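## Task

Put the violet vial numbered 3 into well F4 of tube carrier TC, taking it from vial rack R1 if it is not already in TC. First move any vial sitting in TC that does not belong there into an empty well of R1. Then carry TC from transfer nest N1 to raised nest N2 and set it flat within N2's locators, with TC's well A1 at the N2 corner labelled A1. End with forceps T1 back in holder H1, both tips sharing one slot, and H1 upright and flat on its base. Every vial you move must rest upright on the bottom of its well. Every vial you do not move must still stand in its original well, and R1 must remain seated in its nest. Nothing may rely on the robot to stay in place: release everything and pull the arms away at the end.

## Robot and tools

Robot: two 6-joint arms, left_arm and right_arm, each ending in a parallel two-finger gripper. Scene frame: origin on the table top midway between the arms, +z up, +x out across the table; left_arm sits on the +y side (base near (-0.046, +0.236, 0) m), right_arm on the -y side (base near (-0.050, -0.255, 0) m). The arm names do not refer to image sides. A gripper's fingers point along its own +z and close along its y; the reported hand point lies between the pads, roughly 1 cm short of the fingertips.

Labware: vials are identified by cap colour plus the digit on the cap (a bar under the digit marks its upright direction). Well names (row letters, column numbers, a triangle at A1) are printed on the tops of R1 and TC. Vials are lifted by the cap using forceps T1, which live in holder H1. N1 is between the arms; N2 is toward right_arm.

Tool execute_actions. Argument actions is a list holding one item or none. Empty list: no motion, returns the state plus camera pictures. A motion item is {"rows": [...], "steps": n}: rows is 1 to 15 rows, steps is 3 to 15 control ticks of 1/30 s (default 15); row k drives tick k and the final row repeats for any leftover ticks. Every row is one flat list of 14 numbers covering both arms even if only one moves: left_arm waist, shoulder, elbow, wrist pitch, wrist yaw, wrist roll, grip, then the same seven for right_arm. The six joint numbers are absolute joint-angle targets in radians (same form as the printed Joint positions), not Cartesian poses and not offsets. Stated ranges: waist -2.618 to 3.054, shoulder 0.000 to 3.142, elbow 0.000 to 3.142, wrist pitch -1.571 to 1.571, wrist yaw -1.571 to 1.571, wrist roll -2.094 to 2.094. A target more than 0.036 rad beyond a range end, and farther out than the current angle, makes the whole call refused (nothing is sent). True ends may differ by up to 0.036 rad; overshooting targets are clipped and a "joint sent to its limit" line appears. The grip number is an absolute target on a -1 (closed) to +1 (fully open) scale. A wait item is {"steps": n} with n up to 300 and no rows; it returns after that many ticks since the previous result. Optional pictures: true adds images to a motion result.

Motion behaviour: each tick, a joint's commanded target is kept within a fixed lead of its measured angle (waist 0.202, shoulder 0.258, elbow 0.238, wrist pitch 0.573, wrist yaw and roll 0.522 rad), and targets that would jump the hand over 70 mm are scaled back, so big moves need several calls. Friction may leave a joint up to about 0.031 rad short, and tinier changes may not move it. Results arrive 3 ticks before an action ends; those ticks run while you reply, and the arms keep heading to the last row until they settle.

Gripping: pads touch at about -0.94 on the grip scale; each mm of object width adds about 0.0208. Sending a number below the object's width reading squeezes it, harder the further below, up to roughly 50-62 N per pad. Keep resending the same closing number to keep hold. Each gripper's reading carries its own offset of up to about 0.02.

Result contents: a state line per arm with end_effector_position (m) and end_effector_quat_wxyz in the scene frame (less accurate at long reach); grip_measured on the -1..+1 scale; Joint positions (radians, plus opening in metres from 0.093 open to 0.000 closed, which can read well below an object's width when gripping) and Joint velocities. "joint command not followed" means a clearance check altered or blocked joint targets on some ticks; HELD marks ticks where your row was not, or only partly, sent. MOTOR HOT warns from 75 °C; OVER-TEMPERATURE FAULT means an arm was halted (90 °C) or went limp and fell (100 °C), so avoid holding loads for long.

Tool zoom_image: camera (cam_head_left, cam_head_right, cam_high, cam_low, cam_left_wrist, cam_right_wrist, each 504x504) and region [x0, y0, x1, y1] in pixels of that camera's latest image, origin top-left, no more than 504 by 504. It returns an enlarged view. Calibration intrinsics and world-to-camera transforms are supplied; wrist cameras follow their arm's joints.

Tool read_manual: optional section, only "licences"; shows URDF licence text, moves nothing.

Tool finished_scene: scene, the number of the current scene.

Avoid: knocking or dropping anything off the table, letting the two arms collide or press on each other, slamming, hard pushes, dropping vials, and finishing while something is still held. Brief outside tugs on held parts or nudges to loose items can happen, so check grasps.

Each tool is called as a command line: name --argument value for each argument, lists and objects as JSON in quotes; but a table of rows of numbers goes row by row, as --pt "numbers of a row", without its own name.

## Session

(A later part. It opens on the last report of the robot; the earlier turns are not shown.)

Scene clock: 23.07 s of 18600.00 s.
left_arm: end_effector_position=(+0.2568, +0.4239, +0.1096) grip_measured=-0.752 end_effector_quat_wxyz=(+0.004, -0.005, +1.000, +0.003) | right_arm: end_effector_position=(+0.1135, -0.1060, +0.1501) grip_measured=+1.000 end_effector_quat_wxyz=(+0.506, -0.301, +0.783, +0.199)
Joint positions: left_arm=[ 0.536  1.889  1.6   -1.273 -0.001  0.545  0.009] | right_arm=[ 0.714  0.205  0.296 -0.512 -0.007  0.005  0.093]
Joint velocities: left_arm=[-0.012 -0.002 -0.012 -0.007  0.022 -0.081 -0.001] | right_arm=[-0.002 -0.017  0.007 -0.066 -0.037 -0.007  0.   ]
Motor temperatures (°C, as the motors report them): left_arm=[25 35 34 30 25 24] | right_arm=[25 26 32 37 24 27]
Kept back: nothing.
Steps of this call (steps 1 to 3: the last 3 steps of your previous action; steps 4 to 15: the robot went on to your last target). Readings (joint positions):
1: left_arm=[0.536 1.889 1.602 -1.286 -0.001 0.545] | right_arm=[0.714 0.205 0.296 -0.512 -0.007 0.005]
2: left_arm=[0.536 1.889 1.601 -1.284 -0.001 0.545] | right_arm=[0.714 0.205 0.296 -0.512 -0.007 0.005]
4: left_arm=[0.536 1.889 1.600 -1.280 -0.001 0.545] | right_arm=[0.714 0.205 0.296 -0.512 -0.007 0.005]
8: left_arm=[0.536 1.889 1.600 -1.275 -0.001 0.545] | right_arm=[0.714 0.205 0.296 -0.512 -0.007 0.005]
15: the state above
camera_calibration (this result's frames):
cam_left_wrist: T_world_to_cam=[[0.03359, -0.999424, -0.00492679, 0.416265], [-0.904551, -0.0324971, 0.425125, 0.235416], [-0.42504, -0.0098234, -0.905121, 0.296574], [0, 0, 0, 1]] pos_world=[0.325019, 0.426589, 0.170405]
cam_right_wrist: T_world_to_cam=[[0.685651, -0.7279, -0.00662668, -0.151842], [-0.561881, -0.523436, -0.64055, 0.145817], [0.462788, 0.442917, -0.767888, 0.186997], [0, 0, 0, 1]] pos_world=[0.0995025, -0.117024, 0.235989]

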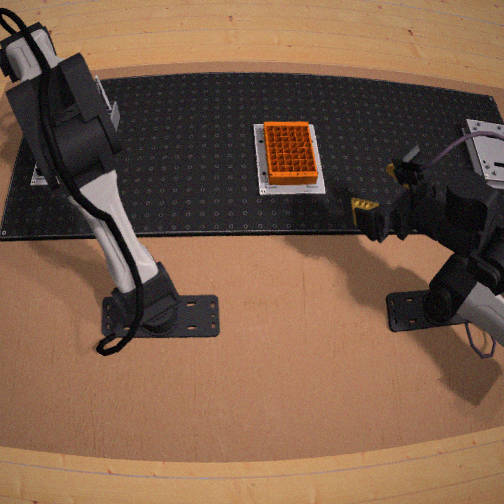

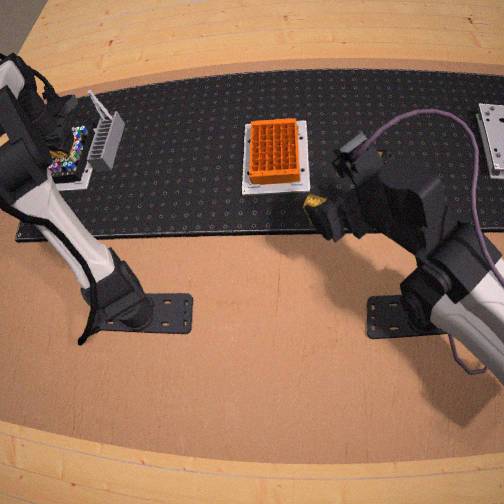

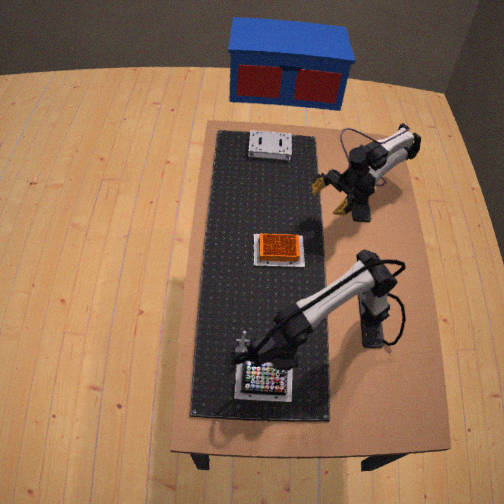

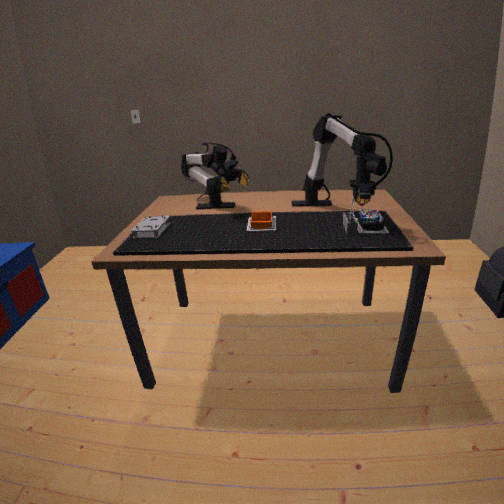

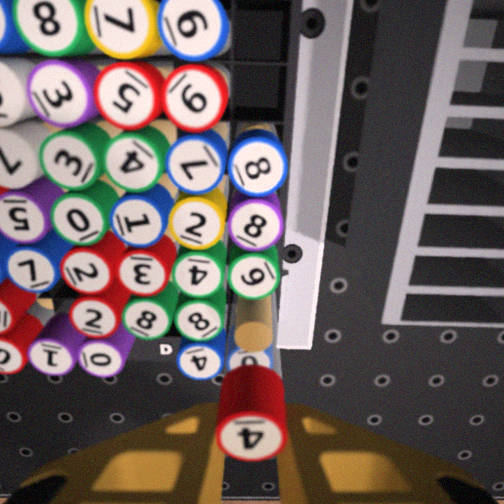

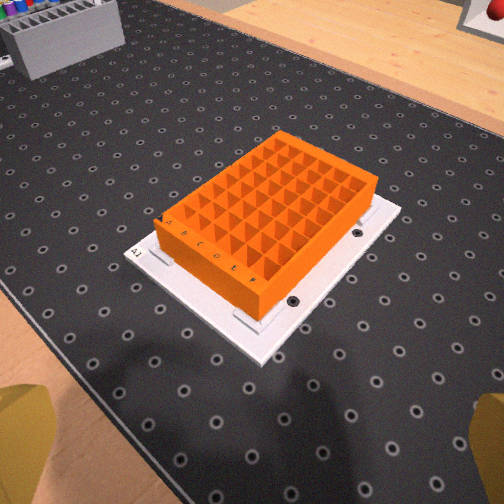

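execute_actions --actions '[{"rows":[[0.53,1.895,1.586,-1.246,0.005,0.55,-0.76,0.72,0.2,0.3,-0.5,0,0,1],[0.53,1.895,1.58,-1.239,0.005,0.55,-0.76,0.72,0.2,0.3,-0.5,0,0,1],[0.53,1.895,1.574,-1.232,0.005,0.55,-0.76,0.72,0.2,0.3,-0.5,0,0,1],[0.53,1.895,1.568,-1.225,0.005,0.55,-0.76,0.72,0.2,0.3,-0.5,0,0,1],[0.53,1.895,1.562,-1.218,0.005,0.55,-0.76,0.72,0.2,0.3,-0.5,0,0,1],[0.53,1.895,1.556,-1.211,0.005,0.55,-0.76,0.72,0.2,0.3,-0.5,0,0,1],[0.53,1.895,1.55,-1.204,0.005,0.55,-0.76,0.72,0.2,0.3,-0.5,0,0,1],[0.53,1.895,1.544,-1.197,0.005,0.55,-0.76,0.72,0.2,0.3,-0.5,0,0,1],[0.53,1.895,1.538,-1.19,0.005,0.55,-0.76,0.72,0.2,0.3,-0.5,0,0,1],[0.53,1.895,1.532,-1.184,0.005,0.55,-0.76,0.72,0.2,0.3,-0.5,0,0,1],[0.53,1.895,1.526,-1.178,0.005,0.55,-0.76,0.72,0.2,0.3,-0.5,0,0,1],[0.53,1.895,1.52,-1.172,0.005,0.55,-0.76,0.72,0.2,0.3,-0.5,0,0,1],[0.53,1.895,1.513,-1.168,0.005,0.55,-0.76,0.72,0.2,0.3,-0.5,0,0,1],[0.53,1.895,1.505,-1.168,0.005,0.55,-0.76,0.72,0.2,0.3,-0.5,0,0,1]]}]'

execute_actions --actions '[{"steps":15}]' --pictures true

Scene clock: 23.67 s of 18600.00 s.
left_arm: end_effector_position=(+0.2566, +0.4239, +0.0959) grip_measured=-0.752 end_effector_quat_wxyz=(+0.005, -0.005, +1.000, +0.004) | right_arm: end_effector_position=(+0.1135, -0.1060, +0.1501) grip_measured=+1.000 end_effector_quat_wxyz=(+0.506, -0.301, +0.783, +0.199)
Joint positions: left_arm=[ 0.536  1.889  1.546 -1.214 -0.001  0.545  0.009] | right_arm=[ 0.714  0.205  0.296 -0.512 -0.007  0.005  0.093]
Joint velocities: left_arm=[-0.017  0.002 -0.173  0.139 -0.007  0.007 -0.001] | right_arm=[-0.012 -0.007 -0.002 -0.022  0.007 -0.037  0.   ]
Motor temperatures (°C, as the motors report them): left_arm=[25 35 34 30 25 24] | right_arm=[25 26 33 38 24 27]
Steps of this call (steps 1 to 6: the robot went on to your last target; steps 7 to 18: the first 12 steps of this action). Readings (joint positions):
7: left_arm=[0.536 1.889 1.600 -1.272 -0.001 0.545] | right_arm=[0.714 0.205 0.296 -0.512 -0.007 0.005]
8: left_arm=[0.536 1.889 1.600 -1.270 -0.001 0.545] | right_arm=[0.714 0.205 0.296 -0.512 -0.007 0.005]
10: left_arm=[0.536 1.889 1.595 -1.262 -0.001 0.545] | right_arm=[0.714 0.205 0.296 -0.512 -0.007 0.005]
14: left_arm=[0.536 1.889 1.569 -1.241 -0.001 0.545] | right_arm=[0.714 0.205 0.296 -0.512 -0.007 0.005]
18: the state above

Scene clock: 24.17 s of 18600.00 s.
left_arm: end_effector_position=(+0.2567, +0.4240, +0.0896) grip_measured=-0.752 end_effector_quat_wxyz=(+0.007, -0.005, +1.000, +0.005) | right_arm: end_effector_position=(+0.1135, -0.1060, +0.1501) grip_measured=+1.000 end_effector_quat_wxyz=(+0.506, -0.301, +0.783, +0.199)
Joint positions: left_arm=[ 0.536  1.889  1.52  -1.186 -0.001  0.545  0.009] | right_arm=[ 0.714  0.205  0.296 -0.512 -0.007  0.005  0.093]
Joint velocities: left_arm=[-0.012 -0.012 -0.007  0.007 -0.051 -0.081 -0.   ] | right_arm=[ 0.007 -0.002  0.007  0.022  0.007 -0.125  0.   ]
Motor temperatures (°C, as the motors report them): left_arm=[25 35 34 30 25 24] | right_arm=[25 26 33 38 24 27]
Kept back: nothing.
Steps of this call (steps 1 to 3: the last 3 steps of your previous action; steps 4 to 15: the robot went on to your last target). Readings (joint positions):
1: left_arm=[0.536 1.889 1.539 -1.208 -0.001 0.545] | right_arm=[0.714 0.205 0.296 -0.512 -0.007 0.005]
2: left_arm=[0.536 1.889 1.533 -1.202 -0.001 0.545] | right_arm=[0.714 0.205 0.296 -0.512 -0.007 0.005]
4: left_arm=[0.536 1.889 1.524 -1.193 -0.001 0.545] | right_arm=[0.714 0.205 0.296 -0.512 -0.007 0.005]
8: left_arm=[0.536 1.889 1.521 -1.186 -0.001 0.545] | right_arm=[0.714 0.205 0.296 -0.512 -0.007 0.005]
15: the state above
camera_calibration (this result's frames):
cam_left_wrist: T_world_to_cam=[[0.0336404, -0.999392, -0.00920373, 0.416624], [-0.906982, -0.0343956, 0.419764, 0.245754], [-0.419825, -0.00577342, -0.907587, 0.275598], [0, 0, 0, 1]] pos_world=[0.324582, 0.426414, 0.150805]
cam_right_wrist: T_world_to_cam=[[0.685651, -0.7279, -0.00662668, -0.151842], [-0.561881, -0.523436, -0.64055, 0.145817], [0.462788, 0.442917, -0.767888, 0.186997], [0, 0, 0, 1]] pos_world=[0.0995025, -0.117024, 0.235989]

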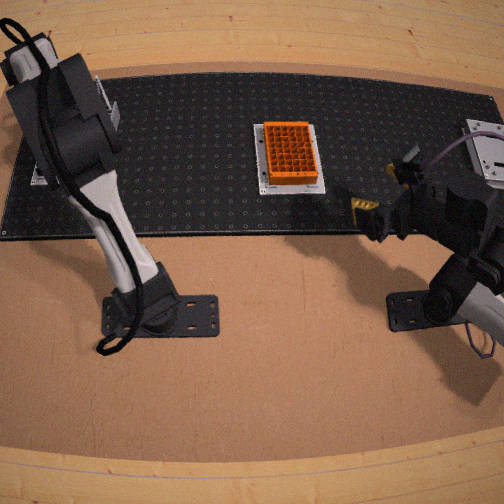

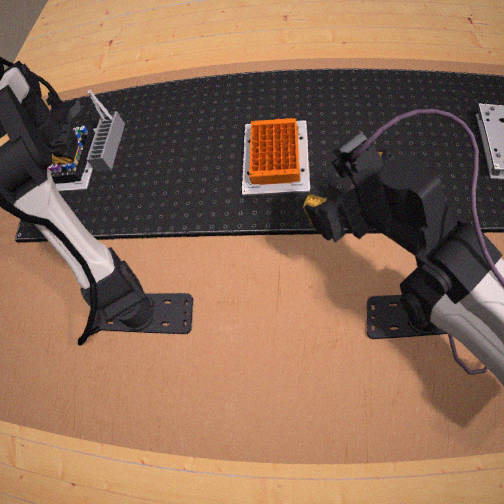

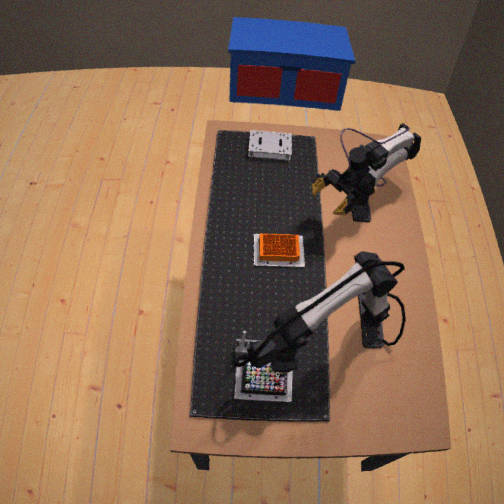

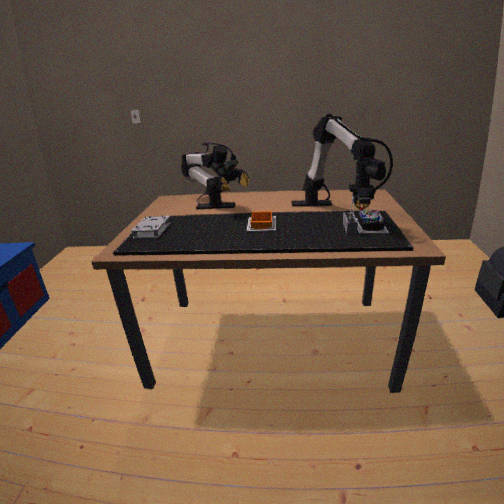

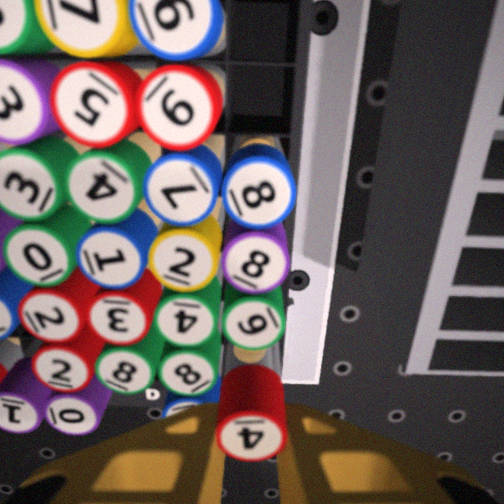

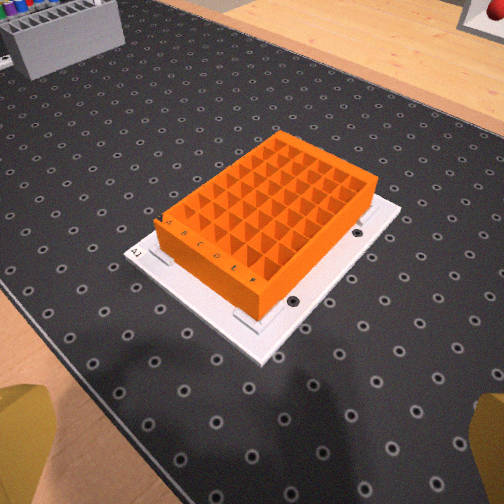

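execute_actions --actions '[{"rows":[[0.53,1.895,1.52,-1.18,0.005,0.55,-0.58,0.72,0.2,0.3,-0.5,0,0,1],[0.53,1.895,1.52,-1.18,0.005,0.55,-0.58,0.72,0.2,0.3,-0.5,0,0,1],[0.53,1.895,1.52,-1.18,0.005,0.55,-0.58,0.72,0.2,0.3,-0.5,0,0,1],[0.53,1.895,1.52,-1.18,0.005,0.55,-0.58,0.72,0.2,0.3,-0.5,0,0,1],[0.53,1.895,1.52,-1.18,0.005,0.55,-0.58,0.72,0.2,0.3,-0.5,0,0,1],[0.53,1.895,1.52,-1.18,0.005,0.55,-0.58,0.72,0.2,0.3,-0.5,0,0,1],[0.53,1.895,1.52,-1.18,0.005,0.55,-0.58,0.72,0.2,0.3,-0.5,0,0,1],[0.53,1.895,1.56,-1.24,0.005,0.55,-0.58,0.72,0.2,0.3,-0.5,0,0,1],[0.53,1.895,1.6,-1.28,0.005,0.55,-0.58,0.72,0.2,0.3,-0.5,0,0,1],[0.53,1.895,1.65,-1.33,0.005,0.55,-0.58,0.72,0.2,0.3,-0.5,0,0,1],[0.53,1.895,1.7,-1.38,0.005,0.55,-0.58,0.72,0.2,0.3,-0.5,0,0,1],[0.53,1.895,1.75,-1.43,0.005,0.55,-0.58,0.72,0.2,0.3,-0.5,0,0,1],[0.53,1.895,1.8,-1.45,0.005,0.55,-0.58,0.72,0.2,0.3,-0.5,0,0,1],[0.53,1.895,1.845,-1.45,0.005,0.55,-0.58,0.72,0.2,0.3,-0.5,0,0,1]]}]'

execute_actions --actions '[{"steps":10}]' --pictures true

execute_actions --actions '[{"rows":[[0.53,1.88,1.845,-1.11,0.137,0.31,0.0,0.72,0.2,0.3,-0.5,0,0,1],[0.53,1.88,1.845,-1.11,0.137,0.31,0.0,0.72,0.2,0.3,-0.5,0,0,1],[0.53,1.88,1.845,-1.11,0.137,0.31,0.0,0.72,0.2,0.3,-0.5,0,0,1],[0.53,1.88,1.845,-1.11,0.137,0.31,0.0,0.72,0.2,0.3,-0.5,0,0,1],[0.53,1.88,1.845,-1.11,0.137,0.31,0.0,0.72,0.2,0.3,-0.5,0,0,1],[0.53,1.88,1.845,-1.11,0.137,0.31,0.0,0.72,0.2,0.3,-0.5,0,0,1],[0.5,1.88,1.845,-1.11,0.137,0.31,0.0,0.72,0.2,0.3,-0.5,0,0,1],[0.47,1.88,1.845,-1.11,0.137,0.31,0.0,0.72,0.2,0.3,-0.5,0,0,1],[0.44,1.88,1.845,-1.11,0.137,0.31,0.0,0.72,0.2,0.3,-0.5,0,0,1],[0.41,1.88,1.845,-1.11,0.137,0.31,0.0,0.72,0.2,0.3,-0.5,0,0,1],[0.38,1.88,1.845,-1.11,0.137,0.31,0.0,0.72,0.2,0.3,-0.5,0,0,1],[0.35,1.88,1.845,-1.11,0.137,0.31,0.0,0.72,0.2,0.3,-0.5,0,0,1],[0.33,1.88,1.845,-1.11,0.137,0.31,0.0,0.72,0.2,0.3,-0.5,0,0,1],[0.312,1.88,1.845,-1.11,0.137,0.31,0.0,0.72,0.2,0.3,-0.5,0,0,1]]}]'

execute_actions --actions '[{"steps":20}]' --pictures true

Scene clock: 25.43 s of 18600.00 s.
left_arm: end_effector_position=(+0.2609, +0.4267, +0.1151) grip_measured=-0.583 end_effector_quat_wxyz=(+0.007, -0.005, +1.000, +0.005) | right_arm: end_effector_position=(+0.1135, -0.1060, +0.1501) grip_measured=+1.000 end_effector_quat_wxyz=(+0.506, -0.301, +0.783, +0.199)
Joint positions: left_arm=[ 0.536  1.9    1.637 -1.291 -0.001  0.545  0.017] | right_arm=[ 0.714  0.205  0.296 -0.512 -0.007  0.005  0.093]
Joint velocities: left_arm=[ 0.002  0.081  1.365 -0.916  0.007 -0.081 -0.001] | right_arm=[-0.012 -0.012  0.017  0.051 -0.007  0.022  0.   ]
Motor temperatures (°C, as the motors report them): left_arm=[25 35 34 30 25 24] | right_arm=[25 26 33 38 24 27]
Steps of this call (steps 1 to 15: the robot went on to your last target; steps 16 to 26: nothing new was sent; steps 27 to 38: the first 12 steps of this action). Readings (joint positions):
27: left_arm=[0.536 1.889 1.520 -1.186 -0.001 0.545] | right_arm=[0.714 0.205 0.296 -0.512 -0.007 0.005]
28: left_arm=[0.536 1.889 1.520 -1.186 -0.001 0.545] | right_arm=[0.714 0.205 0.296 -0.512 -0.007 0.005]
30: left_arm=[0.536 1.889 1.520 -1.186 -0.001 0.545] | right_arm=[0.714 0.205 0.296 -0.512 -0.007 0.005]
34: left_arm=[0.536 1.889 1.523 -1.190 -0.001 0.545] | right_arm=[0.714 0.205 0.296 -0.512 -0.007 0.005]
38: the state above

Scene clock: 25.77 s of 18600.00 s.
left_arm: end_effector_position=(+0.2735, +0.4345, +0.1694) grip_measured=-0.583 end_effector_quat_wxyz=(+0.044, -0.005, +0.999, +0.028) | right_arm: end_effector_position=(+0.1135, -0.1060, +0.1501) grip_measured=+1.000 end_effector_quat_wxyz=(+0.506, -0.301, +0.783, +0.199)
Joint positions: left_arm=[ 0.536  1.892  1.838 -1.412 -0.001  0.545  0.017] | right_arm=[ 0.714  0.205  0.296 -0.512 -0.007  0.005  0.093]
Joint velocities: left_arm=[-0.002  0.002 -0.002 -0.125 -0.037 -0.007 -0.001] | right_arm=[-0.012  0.007 -0.002 -0.037  0.051 -0.037  0.   ]
Motor temperatures (°C, as the motors report them): left_arm=[25 35 34 30 25 24] | right_arm=[25 26 33 38 24 27]
Kept back: nothing.
Steps of this call (steps 1 to 3: the last 3 steps of your previous action; steps 4 to 10: the robot went on to your last target). Readings (joint positions):
1: left_arm=[0.536 1.901 1.686 -1.320 -0.001 0.545] | right_arm=[0.714 0.205 0.296 -0.512 -0.007 0.005]
2: left_arm=[0.536 1.901 1.737 -1.344 -0.001 0.545] | right_arm=[0.714 0.205 0.296 -0.512 -0.007 0.005]
4: left_arm=[0.536 1.897 1.813 -1.365 -0.001 0.545] | right_arm=[0.714 0.205 0.296 -0.512 -0.007 0.005]
8: left_arm=[0.536 1.892 1.838 -1.396 -0.001 0.545] | right_arm=[0.714 0.205 0.296 -0.512 -0.007 0.005]
10: the state above
camera_calibration (this result's frames):
cam_left_wrist: T_world_to_cam=[[0.0359554, -0.997953, -0.0528793, 0.433392], [-0.935649, -0.052206, 0.34905, 0.255441], [-0.351097, 0.0369262, -0.935611, 0.322581], [0, 0, 0, 1]] pos_world=[0.336677, 0.433929, 0.235566]
cam_right_wrist: T_world_to_cam=[[0.685651, -0.7279, -0.00662668, -0.151842], [-0.561881, -0.523436, -0.64055, 0.145817], [0.462788, 0.442917, -0.767888, 0.186997], [0, 0, 0, 1]] pos_world=[0.0995025, -0.117024, 0.235989]

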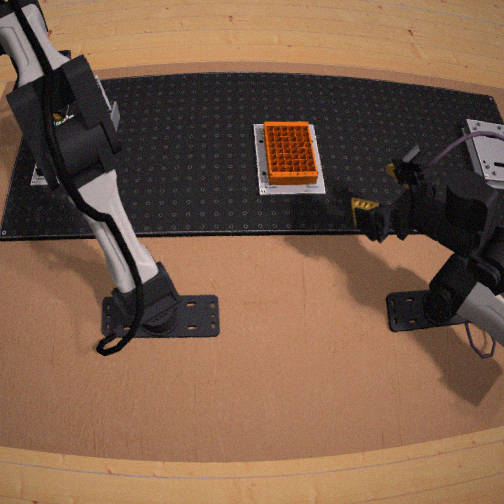

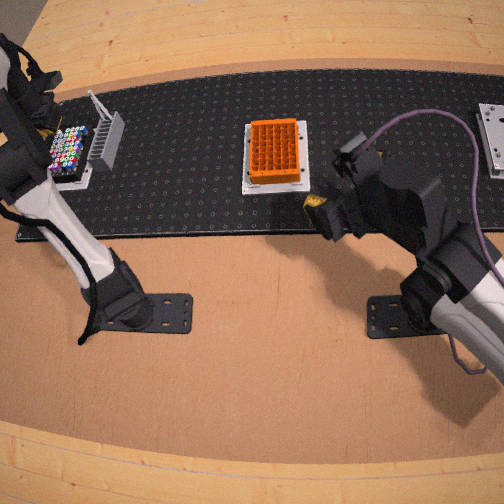

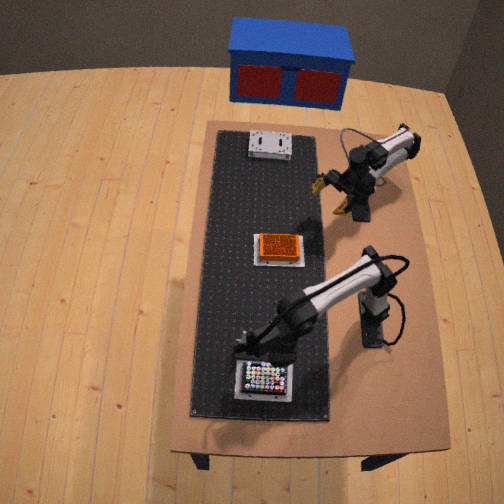

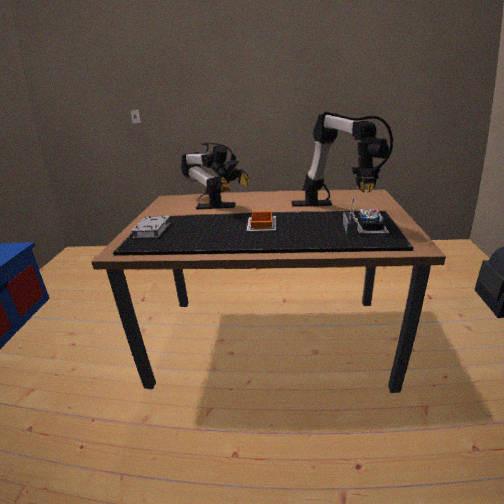

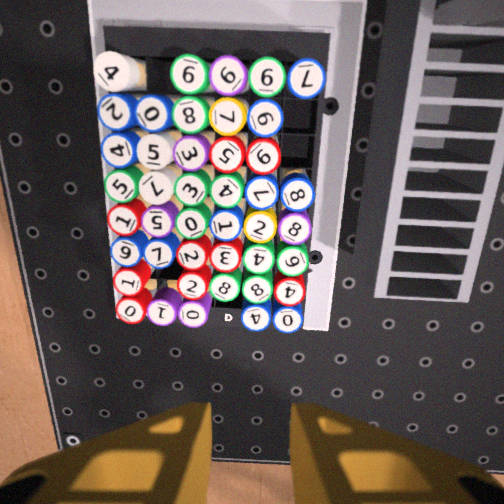

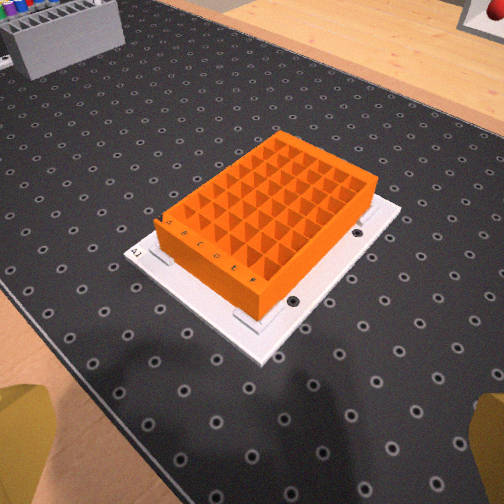

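Scene clock: 26.17 s of 18600.00 s.
left_arm: end_effector_position=(+0.3559, +0.4124, +0.1855) grip_measured=-0.003 end_effector_quat_wxyz=(+0.191, -0.051, +0.980, +0.022) | right_arm: end_effector_position=(+0.1135, -0.1060, +0.1501) grip_measured=+1.000 end_effector_quat_wxyz=(+0.506, -0.301, +0.783, +0.199)
Joint positions: left_arm=[ 0.435  1.892  1.838 -1.145  0.108  0.33   0.045] | right_arm=[ 0.714  0.205  0.296 -0.512 -0.007  0.005  0.093]
Joint velocities: left_arm=[-0.965 -0.017 -0.012  0.183  0.037 -0.081 -0.   ] | right_arm=[ 0.012  0.002 -0.007 -0.037 -0.037 -0.007  0.   ]
Motor temperatures (°C, as the motors report them): left_arm=[25 35 34 30 25 24] | right_arm=[25 26 33 38 24 27]
Steps of this call (steps 1 to 12: the first 12 steps of this action). Readings (joint positions):
1: left_arm=[0.536 1.892 1.838 -1.395 0.015 0.513] | right_arm=[0.714 0.205 0.296 -0.512 -0.007 0.005]
2: left_arm=[0.536 1.892 1.838 -1.348 0.037 0.473] | right_arm=[0.714 0.205 0.296 -0.512 -0.007 0.005]
4: left_arm=[0.536 1.892 1.838 -1.261 0.071 0.416] | right_arm=[0.714 0.205 0.296 -0.512 -0.007 0.005]
8: left_arm=[0.528 1.892 1.838 -1.177 0.102 0.355] | right_arm=[0.714 0.205 0.296 -0.512 -0.007 0.005]
12: the state above

Scene clock: 26.83 s of 18600.00 s.
left_arm: end_effector_position=(+0.3802, +0.3533, +0.1873) grip_measured=-0.003 end_effector_quat_wxyz=(+0.202, +0.010, +0.979, -0.004) | right_arm: end_effector_position=(+0.1135, -0.1060, +0.1501) grip_measured=+1.000 end_effector_quat_wxyz=(+0.506, -0.301, +0.783, +0.199)
Joint positions: left_arm=[ 0.301  1.892  1.838 -1.131  0.137  0.315  0.045] | right_arm=[ 0.714  0.205  0.296 -0.512 -0.007  0.005  0.093]
Joint velocities: left_arm=[-0.012 -0.007  0.002 -0.022  0.066 -0.007  0.   ] | right_arm=[ 0.002 -0.007 -0.012  0.022 -0.007 -0.066  0.   ]
Motor temperatures (°C, as the motors report them): left_arm=[25 36 34 30 25 24] | right_arm=[25 26 33 38 24 27]
Kept back: nothing.
Steps of this call (steps 1 to 3: the last 3 steps of your previous action; steps 4 to 20: the robot went on to your last target). Readings (joint positions):
1: left_arm=[0.401 1.892 1.838 -1.140 0.111 0.327] | right_arm=[0.714 0.205 0.296 -0.512 -0.007 0.005]
2: left_arm=[0.367 1.892 1.838 -1.136 0.116 0.325] | right_arm=[0.714 0.205 0.296 -0.512 -0.007 0.005]
4: left_arm=[0.315 1.892 1.838 -1.132 0.127 0.322] | right_arm=[0.714 0.205 0.296 -0.512 -0.007 0.005]
8: left_arm=[0.298 1.892 1.838 -1.132 0.137 0.318] | right_arm=[0.714 0.205 0.296 -0.512 -0.007 0.005]
20: the state above
camera_calibration (this result's frames):
cam_left_wrist: T_world_to_cam=[[-0.000053012, -0.999915, 0.0130763, 0.35152], [-0.999217, 0.000570336, 0.0395614, 0.408276], [-0.0395655, -0.013064, -0.999132, 0.290884], [0, 0, 0, 1]] pos_world=[0.419484, 0.355057, 0.269883]
cam_right_wrist: T_world_to_cam=[[0.685651, -0.7279, -0.00662668, -0.151842], [-0.561881, -0.523436, -0.64055, 0.145817], [0.462788, 0.442917, -0.767888, 0.186997], [0, 0, 0, 1]] pos_world=[0.0995025, -0.117024, 0.235989]

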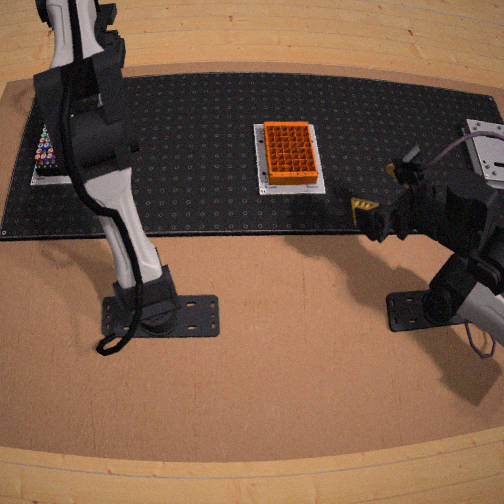

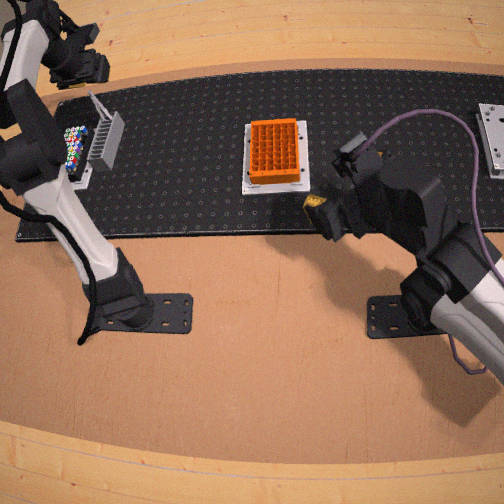

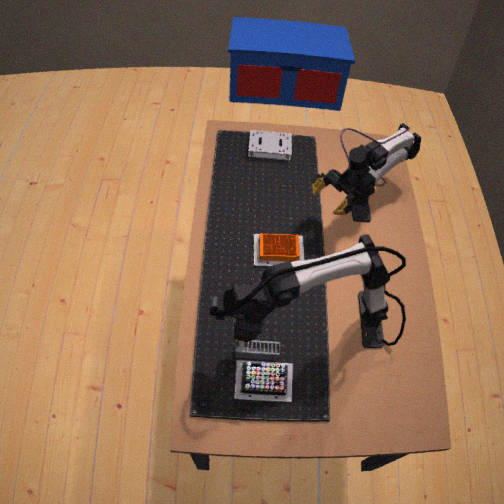

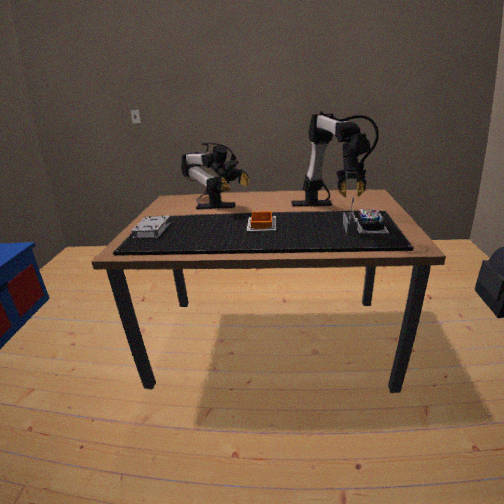

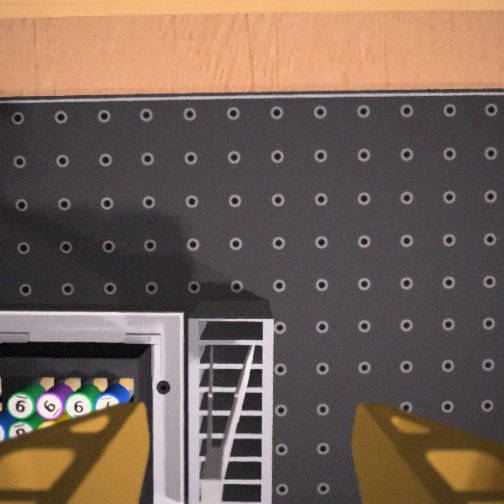

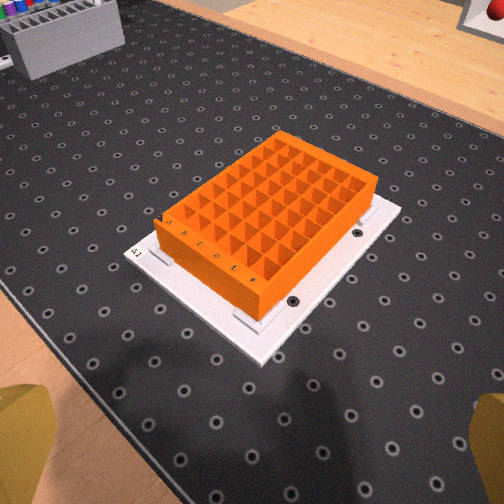

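execute_actions --actions '[]'

Scene clock: 27.23 s of 18600.00 s.
left_arm: end_effector_position=(+0.3802, +0.3533, +0.1873) grip_measured=-0.003 end_effector_quat_wxyz=(+0.202, +0.010, +0.979, -0.004) | right_arm: end_effector_position=(+0.1135, -0.1060, +0.1501) grip_measured=+1.000 end_effector_quat_wxyz=(+0.506, -0.301, +0.783, +0.199)
Joint positions: left_arm=[ 0.301  1.892  1.838 -1.131  0.137  0.315  0.045] | right_arm=[ 0.714  0.205  0.296 -0.512 -0.007  0.005  0.093]
Joint velocities: left_arm=[-0.007  0.007  0.007 -0.007  0.007  0.037  0.001] | right_arm=[-0.002  0.012  0.002 -0.066 -0.022 -0.051  0.   ]
Motor temperatures (°C, as the motors report them): left_arm=[25 36 34 30 25 24] | right_arm=[25 26 33 38 24 27]
Kept back: nothing.
Steps of this call (steps 1 to 12: the robot went on to your last target). Readings (joint positions):
1: left_arm=[0.301 1.892 1.838 -1.131 0.137 0.315] | right_arm=[0.714 0.205 0.296 -0.512 -0.007 0.005]
2: left_arm=[0.301 1.892 1.838 -1.131 0.137 0.315] | right_arm=[0.714 0.205 0.296 -0.512 -0.007 0.005]
4: left_arm=[0.301 1.892 1.838 -1.131 0.137 0.315] | right_arm=[0.714 0.205 0.296 -0.512 -0.007 0.005]
8: left_arm=[0.301 1.892 1.838 -1.131 0.137 0.315] | right_arm=[0.714 0.205 0.296 -0.512 -0.007 0.005]
12: the state above
All arms were judged still, so your last target was given up. Only a new action makes them travel on or press farther. Fingers that are still opening or closing keep moving.
camera_calibration (this result's frames):
cam_left_wrist: T_world_to_cam=[[-0.000053012, -0.999915, 0.0130763, 0.35152], [-0.999217, 0.000570336, 0.0395614, 0.408276], [-0.0395655, -0.013064, -0.999132, 0.290884], [0, 0, 0, 1]] pos_world=[0.419484, 0.355057, 0.269883]
cam_right_wrist: T_world_to_cam=[[0.685651, -0.7279, -0.00662668, -0.151842], [-0.561881, -0.523436, -0.64055, 0.145817], [0.462788, 0.442917, -0.767888, 0.186997], [0, 0, 0, 1]] pos_world=[0.0995025, -0.117024, 0.235989]

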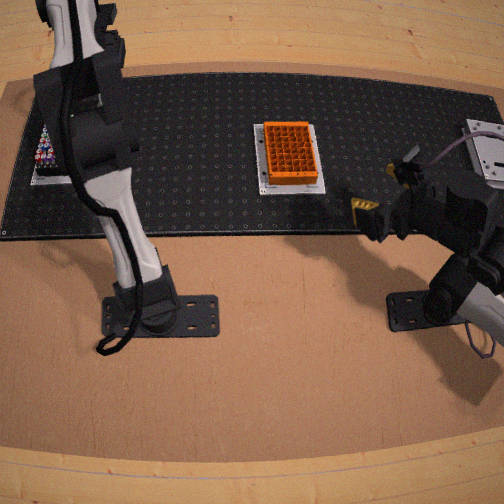

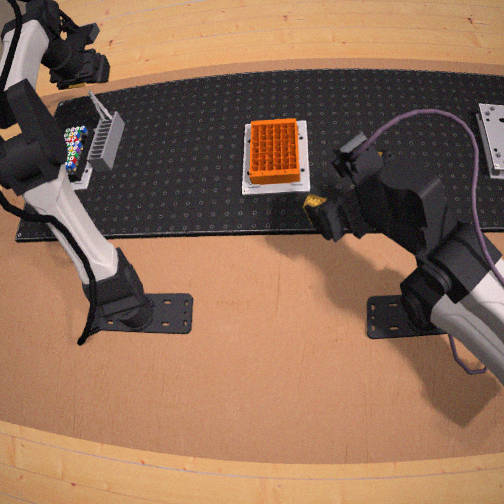

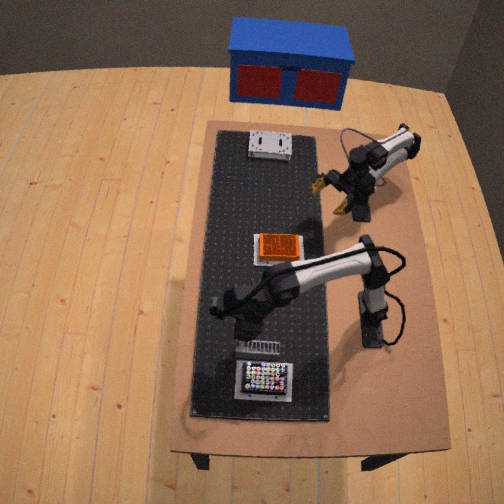

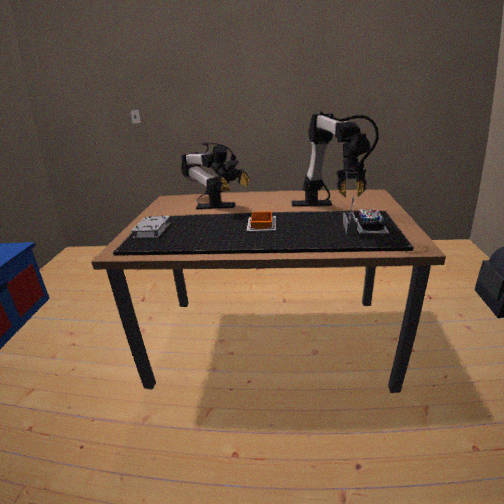

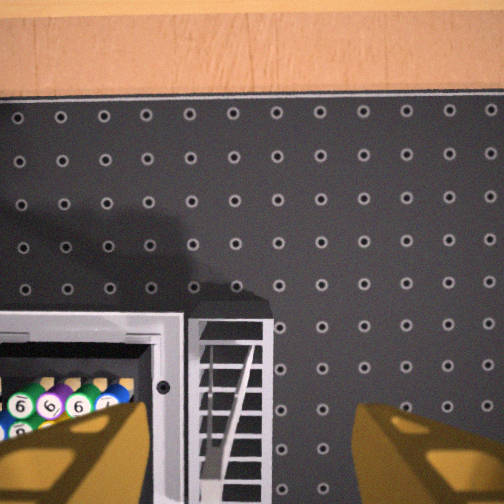

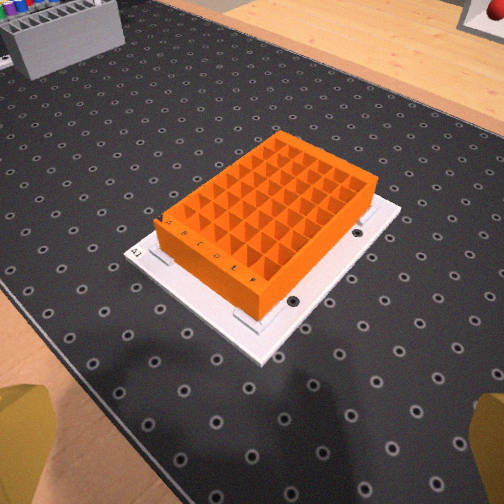

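execute_actions --actions '[{"rows":[[0.36,1.795,1.71,-1.08,0.155,0.35,0,0.72,0.2,0.3,-0.5,0,0,1]]}]'

execute_actions --actions '[{"rows":[[0.36,1.8,1.68,-1.04,0.155,0.35,0,0.72,0.2,0.3,-0.5,0,0,1],[0.36,1.8,1.65,-1.01,0.155,0.35,0,0.72,0.2,0.3,-0.5,0,0,1],[0.36,1.8,1.62,-0.98,0.155,0.35,0,0.72,0.2,0.3,-0.5,0,0,1],[0.36,1.8,1.59,-0.95,0.155,0.35,0,0.72,0.2,0.3,-0.5,0,0,1],[0.36,1.8,1.56,-0.92,0.155,0.35,0,0.72,0.2,0.3,-0.5,0,0,1],[0.36,1.8,1.53,-0.89,0.155,0.35,0,0.72,0.2,0.3,-0.5,0,0,1],[0.36,1.8,1.50,-0.86,0.155,0.35,0,0.72,0.2,0.3,-0.5,0,0,1],[0.36,1.8,1.47,-0.83,0.155,0.35,0,0.72,0.2,0.3,-0.5,0,0,1],[0.36,1.8,1.44,-0.80,0.155,0.35,0,0.72,0.2,0.3,-0.5,0,0,1],[0.36,1.8,1.42,-0.79,0.155,0.35,0,0.72,0.2,0.3,-0.5,0,0,1]]}]' --pictures true

Scene clock: 27.93 s of 18600.00 s.
left_arm: end_effector_position=(+0.3557, +0.3682, +0.1816) grip_measured=-0.003 end_effector_quat_wxyz=(+0.198, -0.003, +0.980, -0.002) | right_arm: end_effector_position=(+0.1135, -0.1060, +0.1501) grip_measured=+1.000 end_effector_quat_wxyz=(+0.506, -0.301, +0.783, +0.199)
Joint positions: left_arm=[ 0.357  1.82   1.724 -1.102  0.147  0.343  0.045] | right_arm=[ 0.714  0.205  0.296 -0.512 -0.007  0.005  0.093]
Joint velocities: left_arm=[-0.007  0.007 -0.002 -0.037  0.007 -0.037 -0.   ] | right_arm=[-0.007 -0.007 -0.012  0.051  0.066  0.081  0.   ]
Motor temperatures (°C, as the motors report them): left_arm=[25 36 34 30 25 24] | right_arm=[25 26 33 38 24 27]
Steps of this call (steps 1 to 9: nothing new was sent; steps 10 to 21: the first 12 steps of this action). Readings (joint positions):
10: left_arm=[0.305 1.881 1.816 -1.113 0.140 0.319] | right_arm=[0.714 0.205 0.296 -0.512 -0.007 0.005]
11: left_arm=[0.313 1.860 1.778 -1.100 0.144 0.325] | right_arm=[0.714 0.205 0.296 -0.512 -0.007 0.005]
13: left_arm=[0.336 1.832 1.733 -1.104 0.145 0.332] | right_arm=[0.714 0.205 0.296 -0.512 -0.007 0.005]
17: left_arm=[0.357 1.821 1.724 -1.103 0.145 0.339] | right_arm=[0.714 0.205 0.296 -0.512 -0.007 0.005]
21: the state above

Scene clock: 28.43 s of 18600.00 s.
left_arm: end_effector_position=(+0.3416, +0.3625, +0.1069) grip_measured=-0.003 end_effector_quat_wxyz=(+0.172, -0.004, +0.985, -0.013) | right_arm: end_effector_position=(+0.1135, -0.1060, +0.1501) grip_measured=+1.000 end_effector_quat_wxyz=(+0.506, -0.301, +0.783, +0.199)
Joint positions: left_arm=[ 0.357  1.812  1.435 -0.88   0.147  0.345  0.045] | right_arm=[ 0.714  0.205  0.296 -0.512 -0.007  0.005  0.093]
Joint velocities: left_arm=[-0.007 -0.007 -0.359  0.242  0.007 -0.037 -0.   ] | right_arm=[-0.002  0.002 -0.017 -0.051 -0.11  -0.051  0.   ]
Motor temperatures (°C, as the motors report them): left_arm=[25 36 34 30 25 24] | right_arm=[25 26 33 38 24 27]
Steps of this call (steps 1 to 3: the last 3 steps of your previous action; steps 4 to 15: the first 12 steps of this action). Readings (joint positions):
4: left_arm=[0.357 1.820 1.720 -1.095 0.147 0.344] | right_arm=[0.714 0.205 0.296 -0.512 -0.007 0.005]
5: left_arm=[0.357 1.817 1.706 -1.080 0.147 0.344] | right_arm=[0.714 0.205 0.296 -0.512 -0.007 0.005]
7: left_arm=[0.357 1.812 1.660 -1.041 0.147 0.345] | right_arm=[0.714 0.205 0.296 -0.512 -0.007 0.005]
11: left_arm=[0.357 1.812 1.535 -0.951 0.147 0.345] | right_arm=[0.714 0.205 0.296 -0.512 -0.007 0.005]
15: the state above
camera_calibration (this result's frames):
cam_left_wrist: T_world_to_cam=[[0.0254077, -0.999076, 0.0346574, 0.350472], [-0.994583, -0.0217676, 0.101641, 0.372753], [-0.100792, -0.0370522, -0.994217, 0.238263], [0, 0, 0, 1]] pos_world=[0.385844, 0.367091, 0.186852]
cam_right_wrist: T_world_to_cam=[[0.685651, -0.7279, -0.00662668, -0.151842], [-0.561881, -0.523436, -0.64055, 0.145817], [0.462788, 0.442917, -0.767888, 0.186997], [0, 0, 0, 1]] pos_world=[0.0995025, -0.117024, 0.235989]

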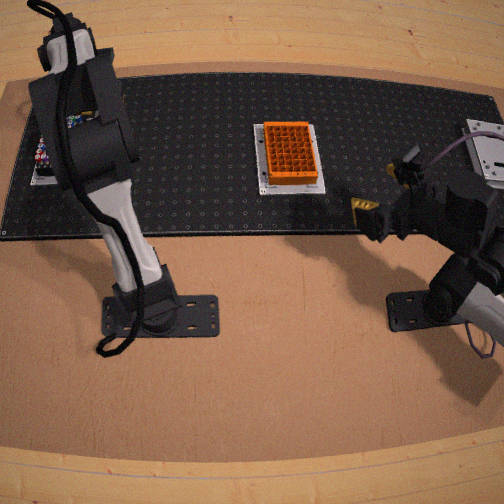

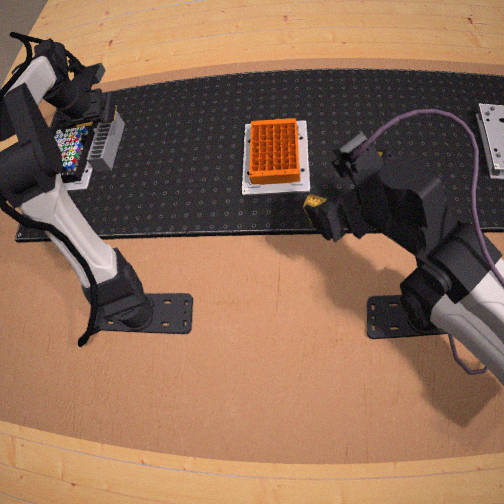

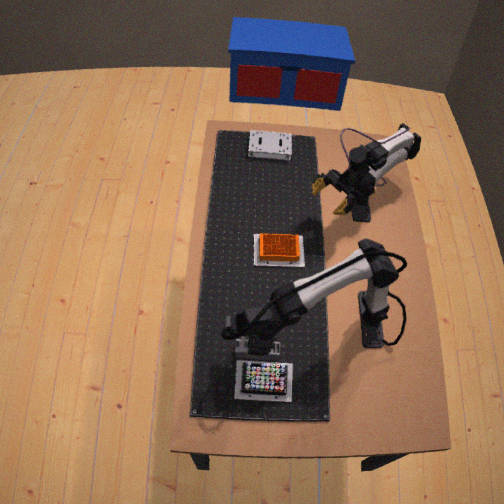

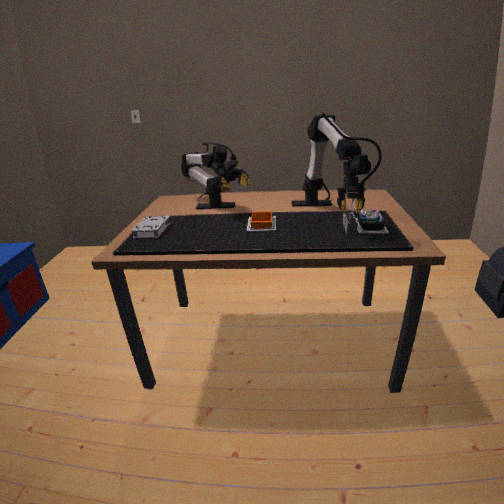

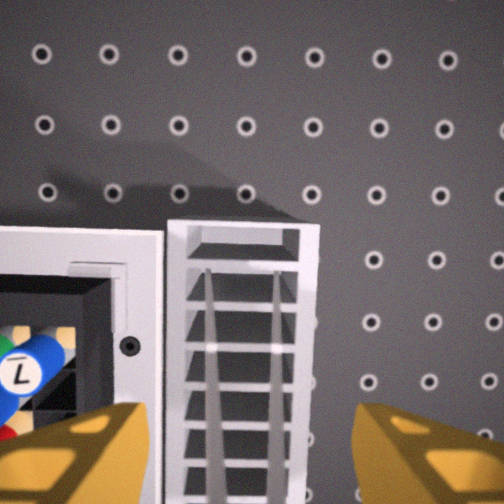

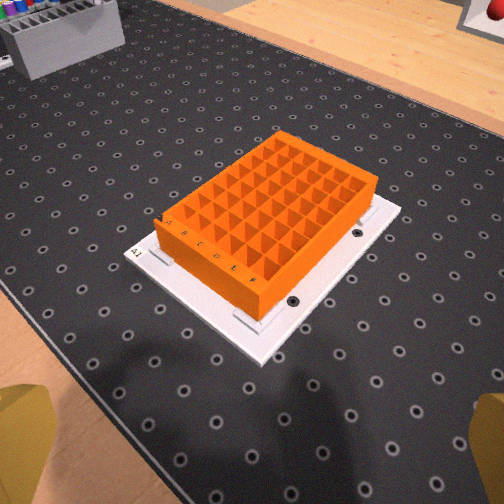

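execute_actions --actions '[{"rows":[[0.36,1.8,1.42,-0.77,0.155,0.35,0,0.72,0.2,0.3,-0.5,0,0,1]]}]' --pictures true

Scene clock: 28.93 s of 18600.00 s.
left_arm: end_effector_position=(+0.3570, +0.3687, +0.1106) grip_measured=-0.003 end_effector_quat_wxyz=(+0.206, -0.001, +0.978, +0.001) | right_arm: end_effector_position=(+0.1135, -0.1060, +0.1501) grip_measured=+1.000 end_effector_quat_wxyz=(+0.506, -0.301, +0.783, +0.199)
Joint positions: left_arm=[ 0.357  1.812  1.425 -0.794  0.147  0.345  0.045] | right_arm=[ 0.714  0.205  0.296 -0.512 -0.007  0.005  0.093]
Joint velocities: left_arm=[ 0.002  0.012  0.022  0.022 -0.037 -0.051  0.   ] | right_arm=[-0.032  0.002 -0.002 -0.11  -0.022  0.022  0.   ]
Motor temperatures (°C, as the motors report them): left_arm=[25 36 34 30 25 24] | right_arm=[25 26 33 38 24 27]
Steps of this call (steps 1 to 3: the last 3 steps of your previous action; steps 4 to 15: the first 12 steps of this action). Readings (joint positions):
4: left_arm=[0.357 1.812 1.425 -0.844 0.147 0.345] | right_arm=[0.714 0.205 0.296 -0.512 -0.007 0.005]
5: left_arm=[0.357 1.812 1.425 -0.832 0.147 0.345] | right_arm=[0.714 0.205 0.296 -0.512 -0.007 0.005]
7: left_arm=[0.357 1.812 1.425 -0.816 0.147 0.345] | right_arm=[0.714 0.205 0.296 -0.512 -0.007 0.005]
11: left_arm=[0.357 1.812 1.425 -0.800 0.147 0.345] | right_arm=[0.714 0.205 0.296 -0.512 -0.007 0.005]
15: the state above
camera_calibration (this result's frames):
cam_left_wrist: T_world_to_cam=[[0.0238916, -0.999677, 0.00871873, 0.359689], [-0.99923, -0.0236077, 0.0313233, 0.397976], [-0.0311074, -0.00946038, -0.999471, 0.20922], [0, 0, 0, 1]] pos_world=[0.395584, 0.370947, 0.193507]
cam_right_wrist: T_world_to_cam=[[0.685651, -0.7279, -0.00662668, -0.151842], [-0.561881, -0.523436, -0.64055, 0.145817], [0.462788, 0.442917, -0.767888, 0.186997], [0, 0, 0, 1]] pos_world=[0.0995025, -0.117024, 0.235989]

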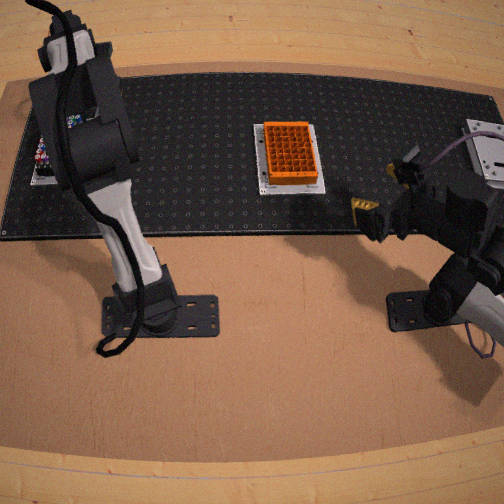

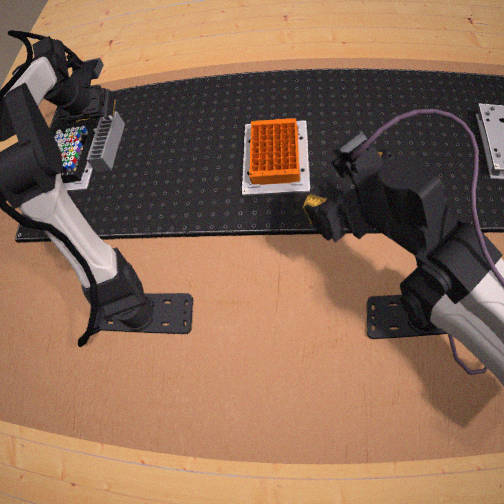

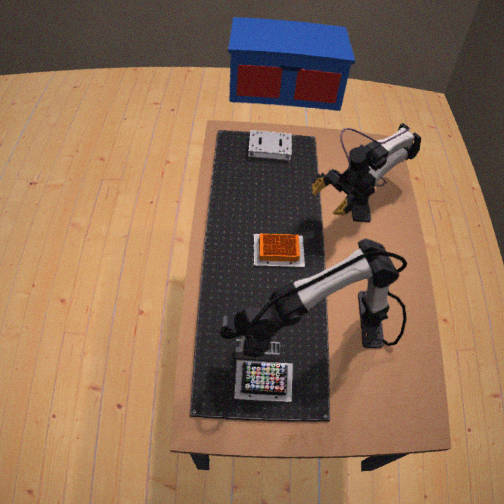

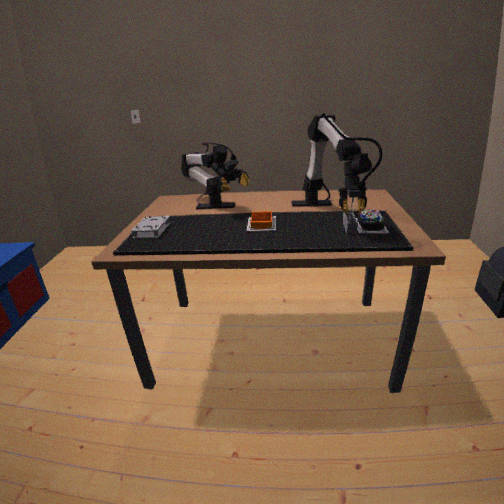

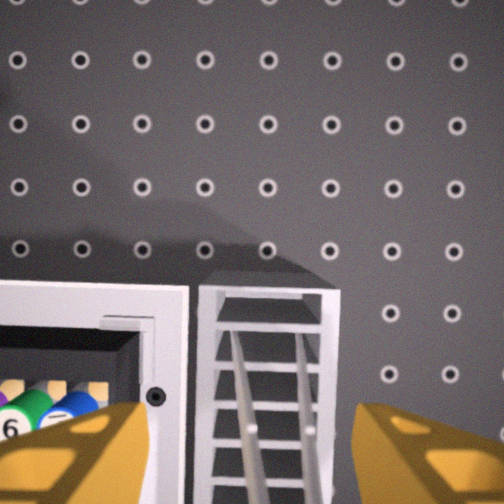

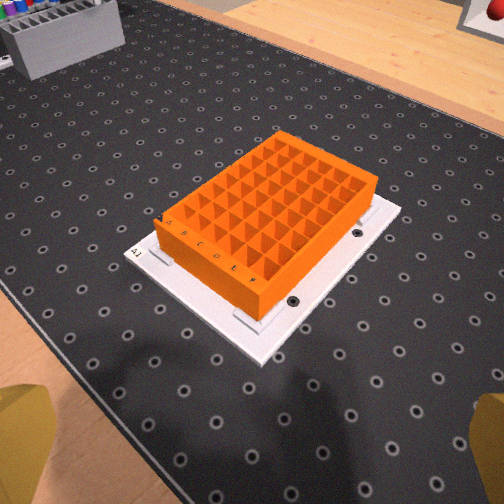

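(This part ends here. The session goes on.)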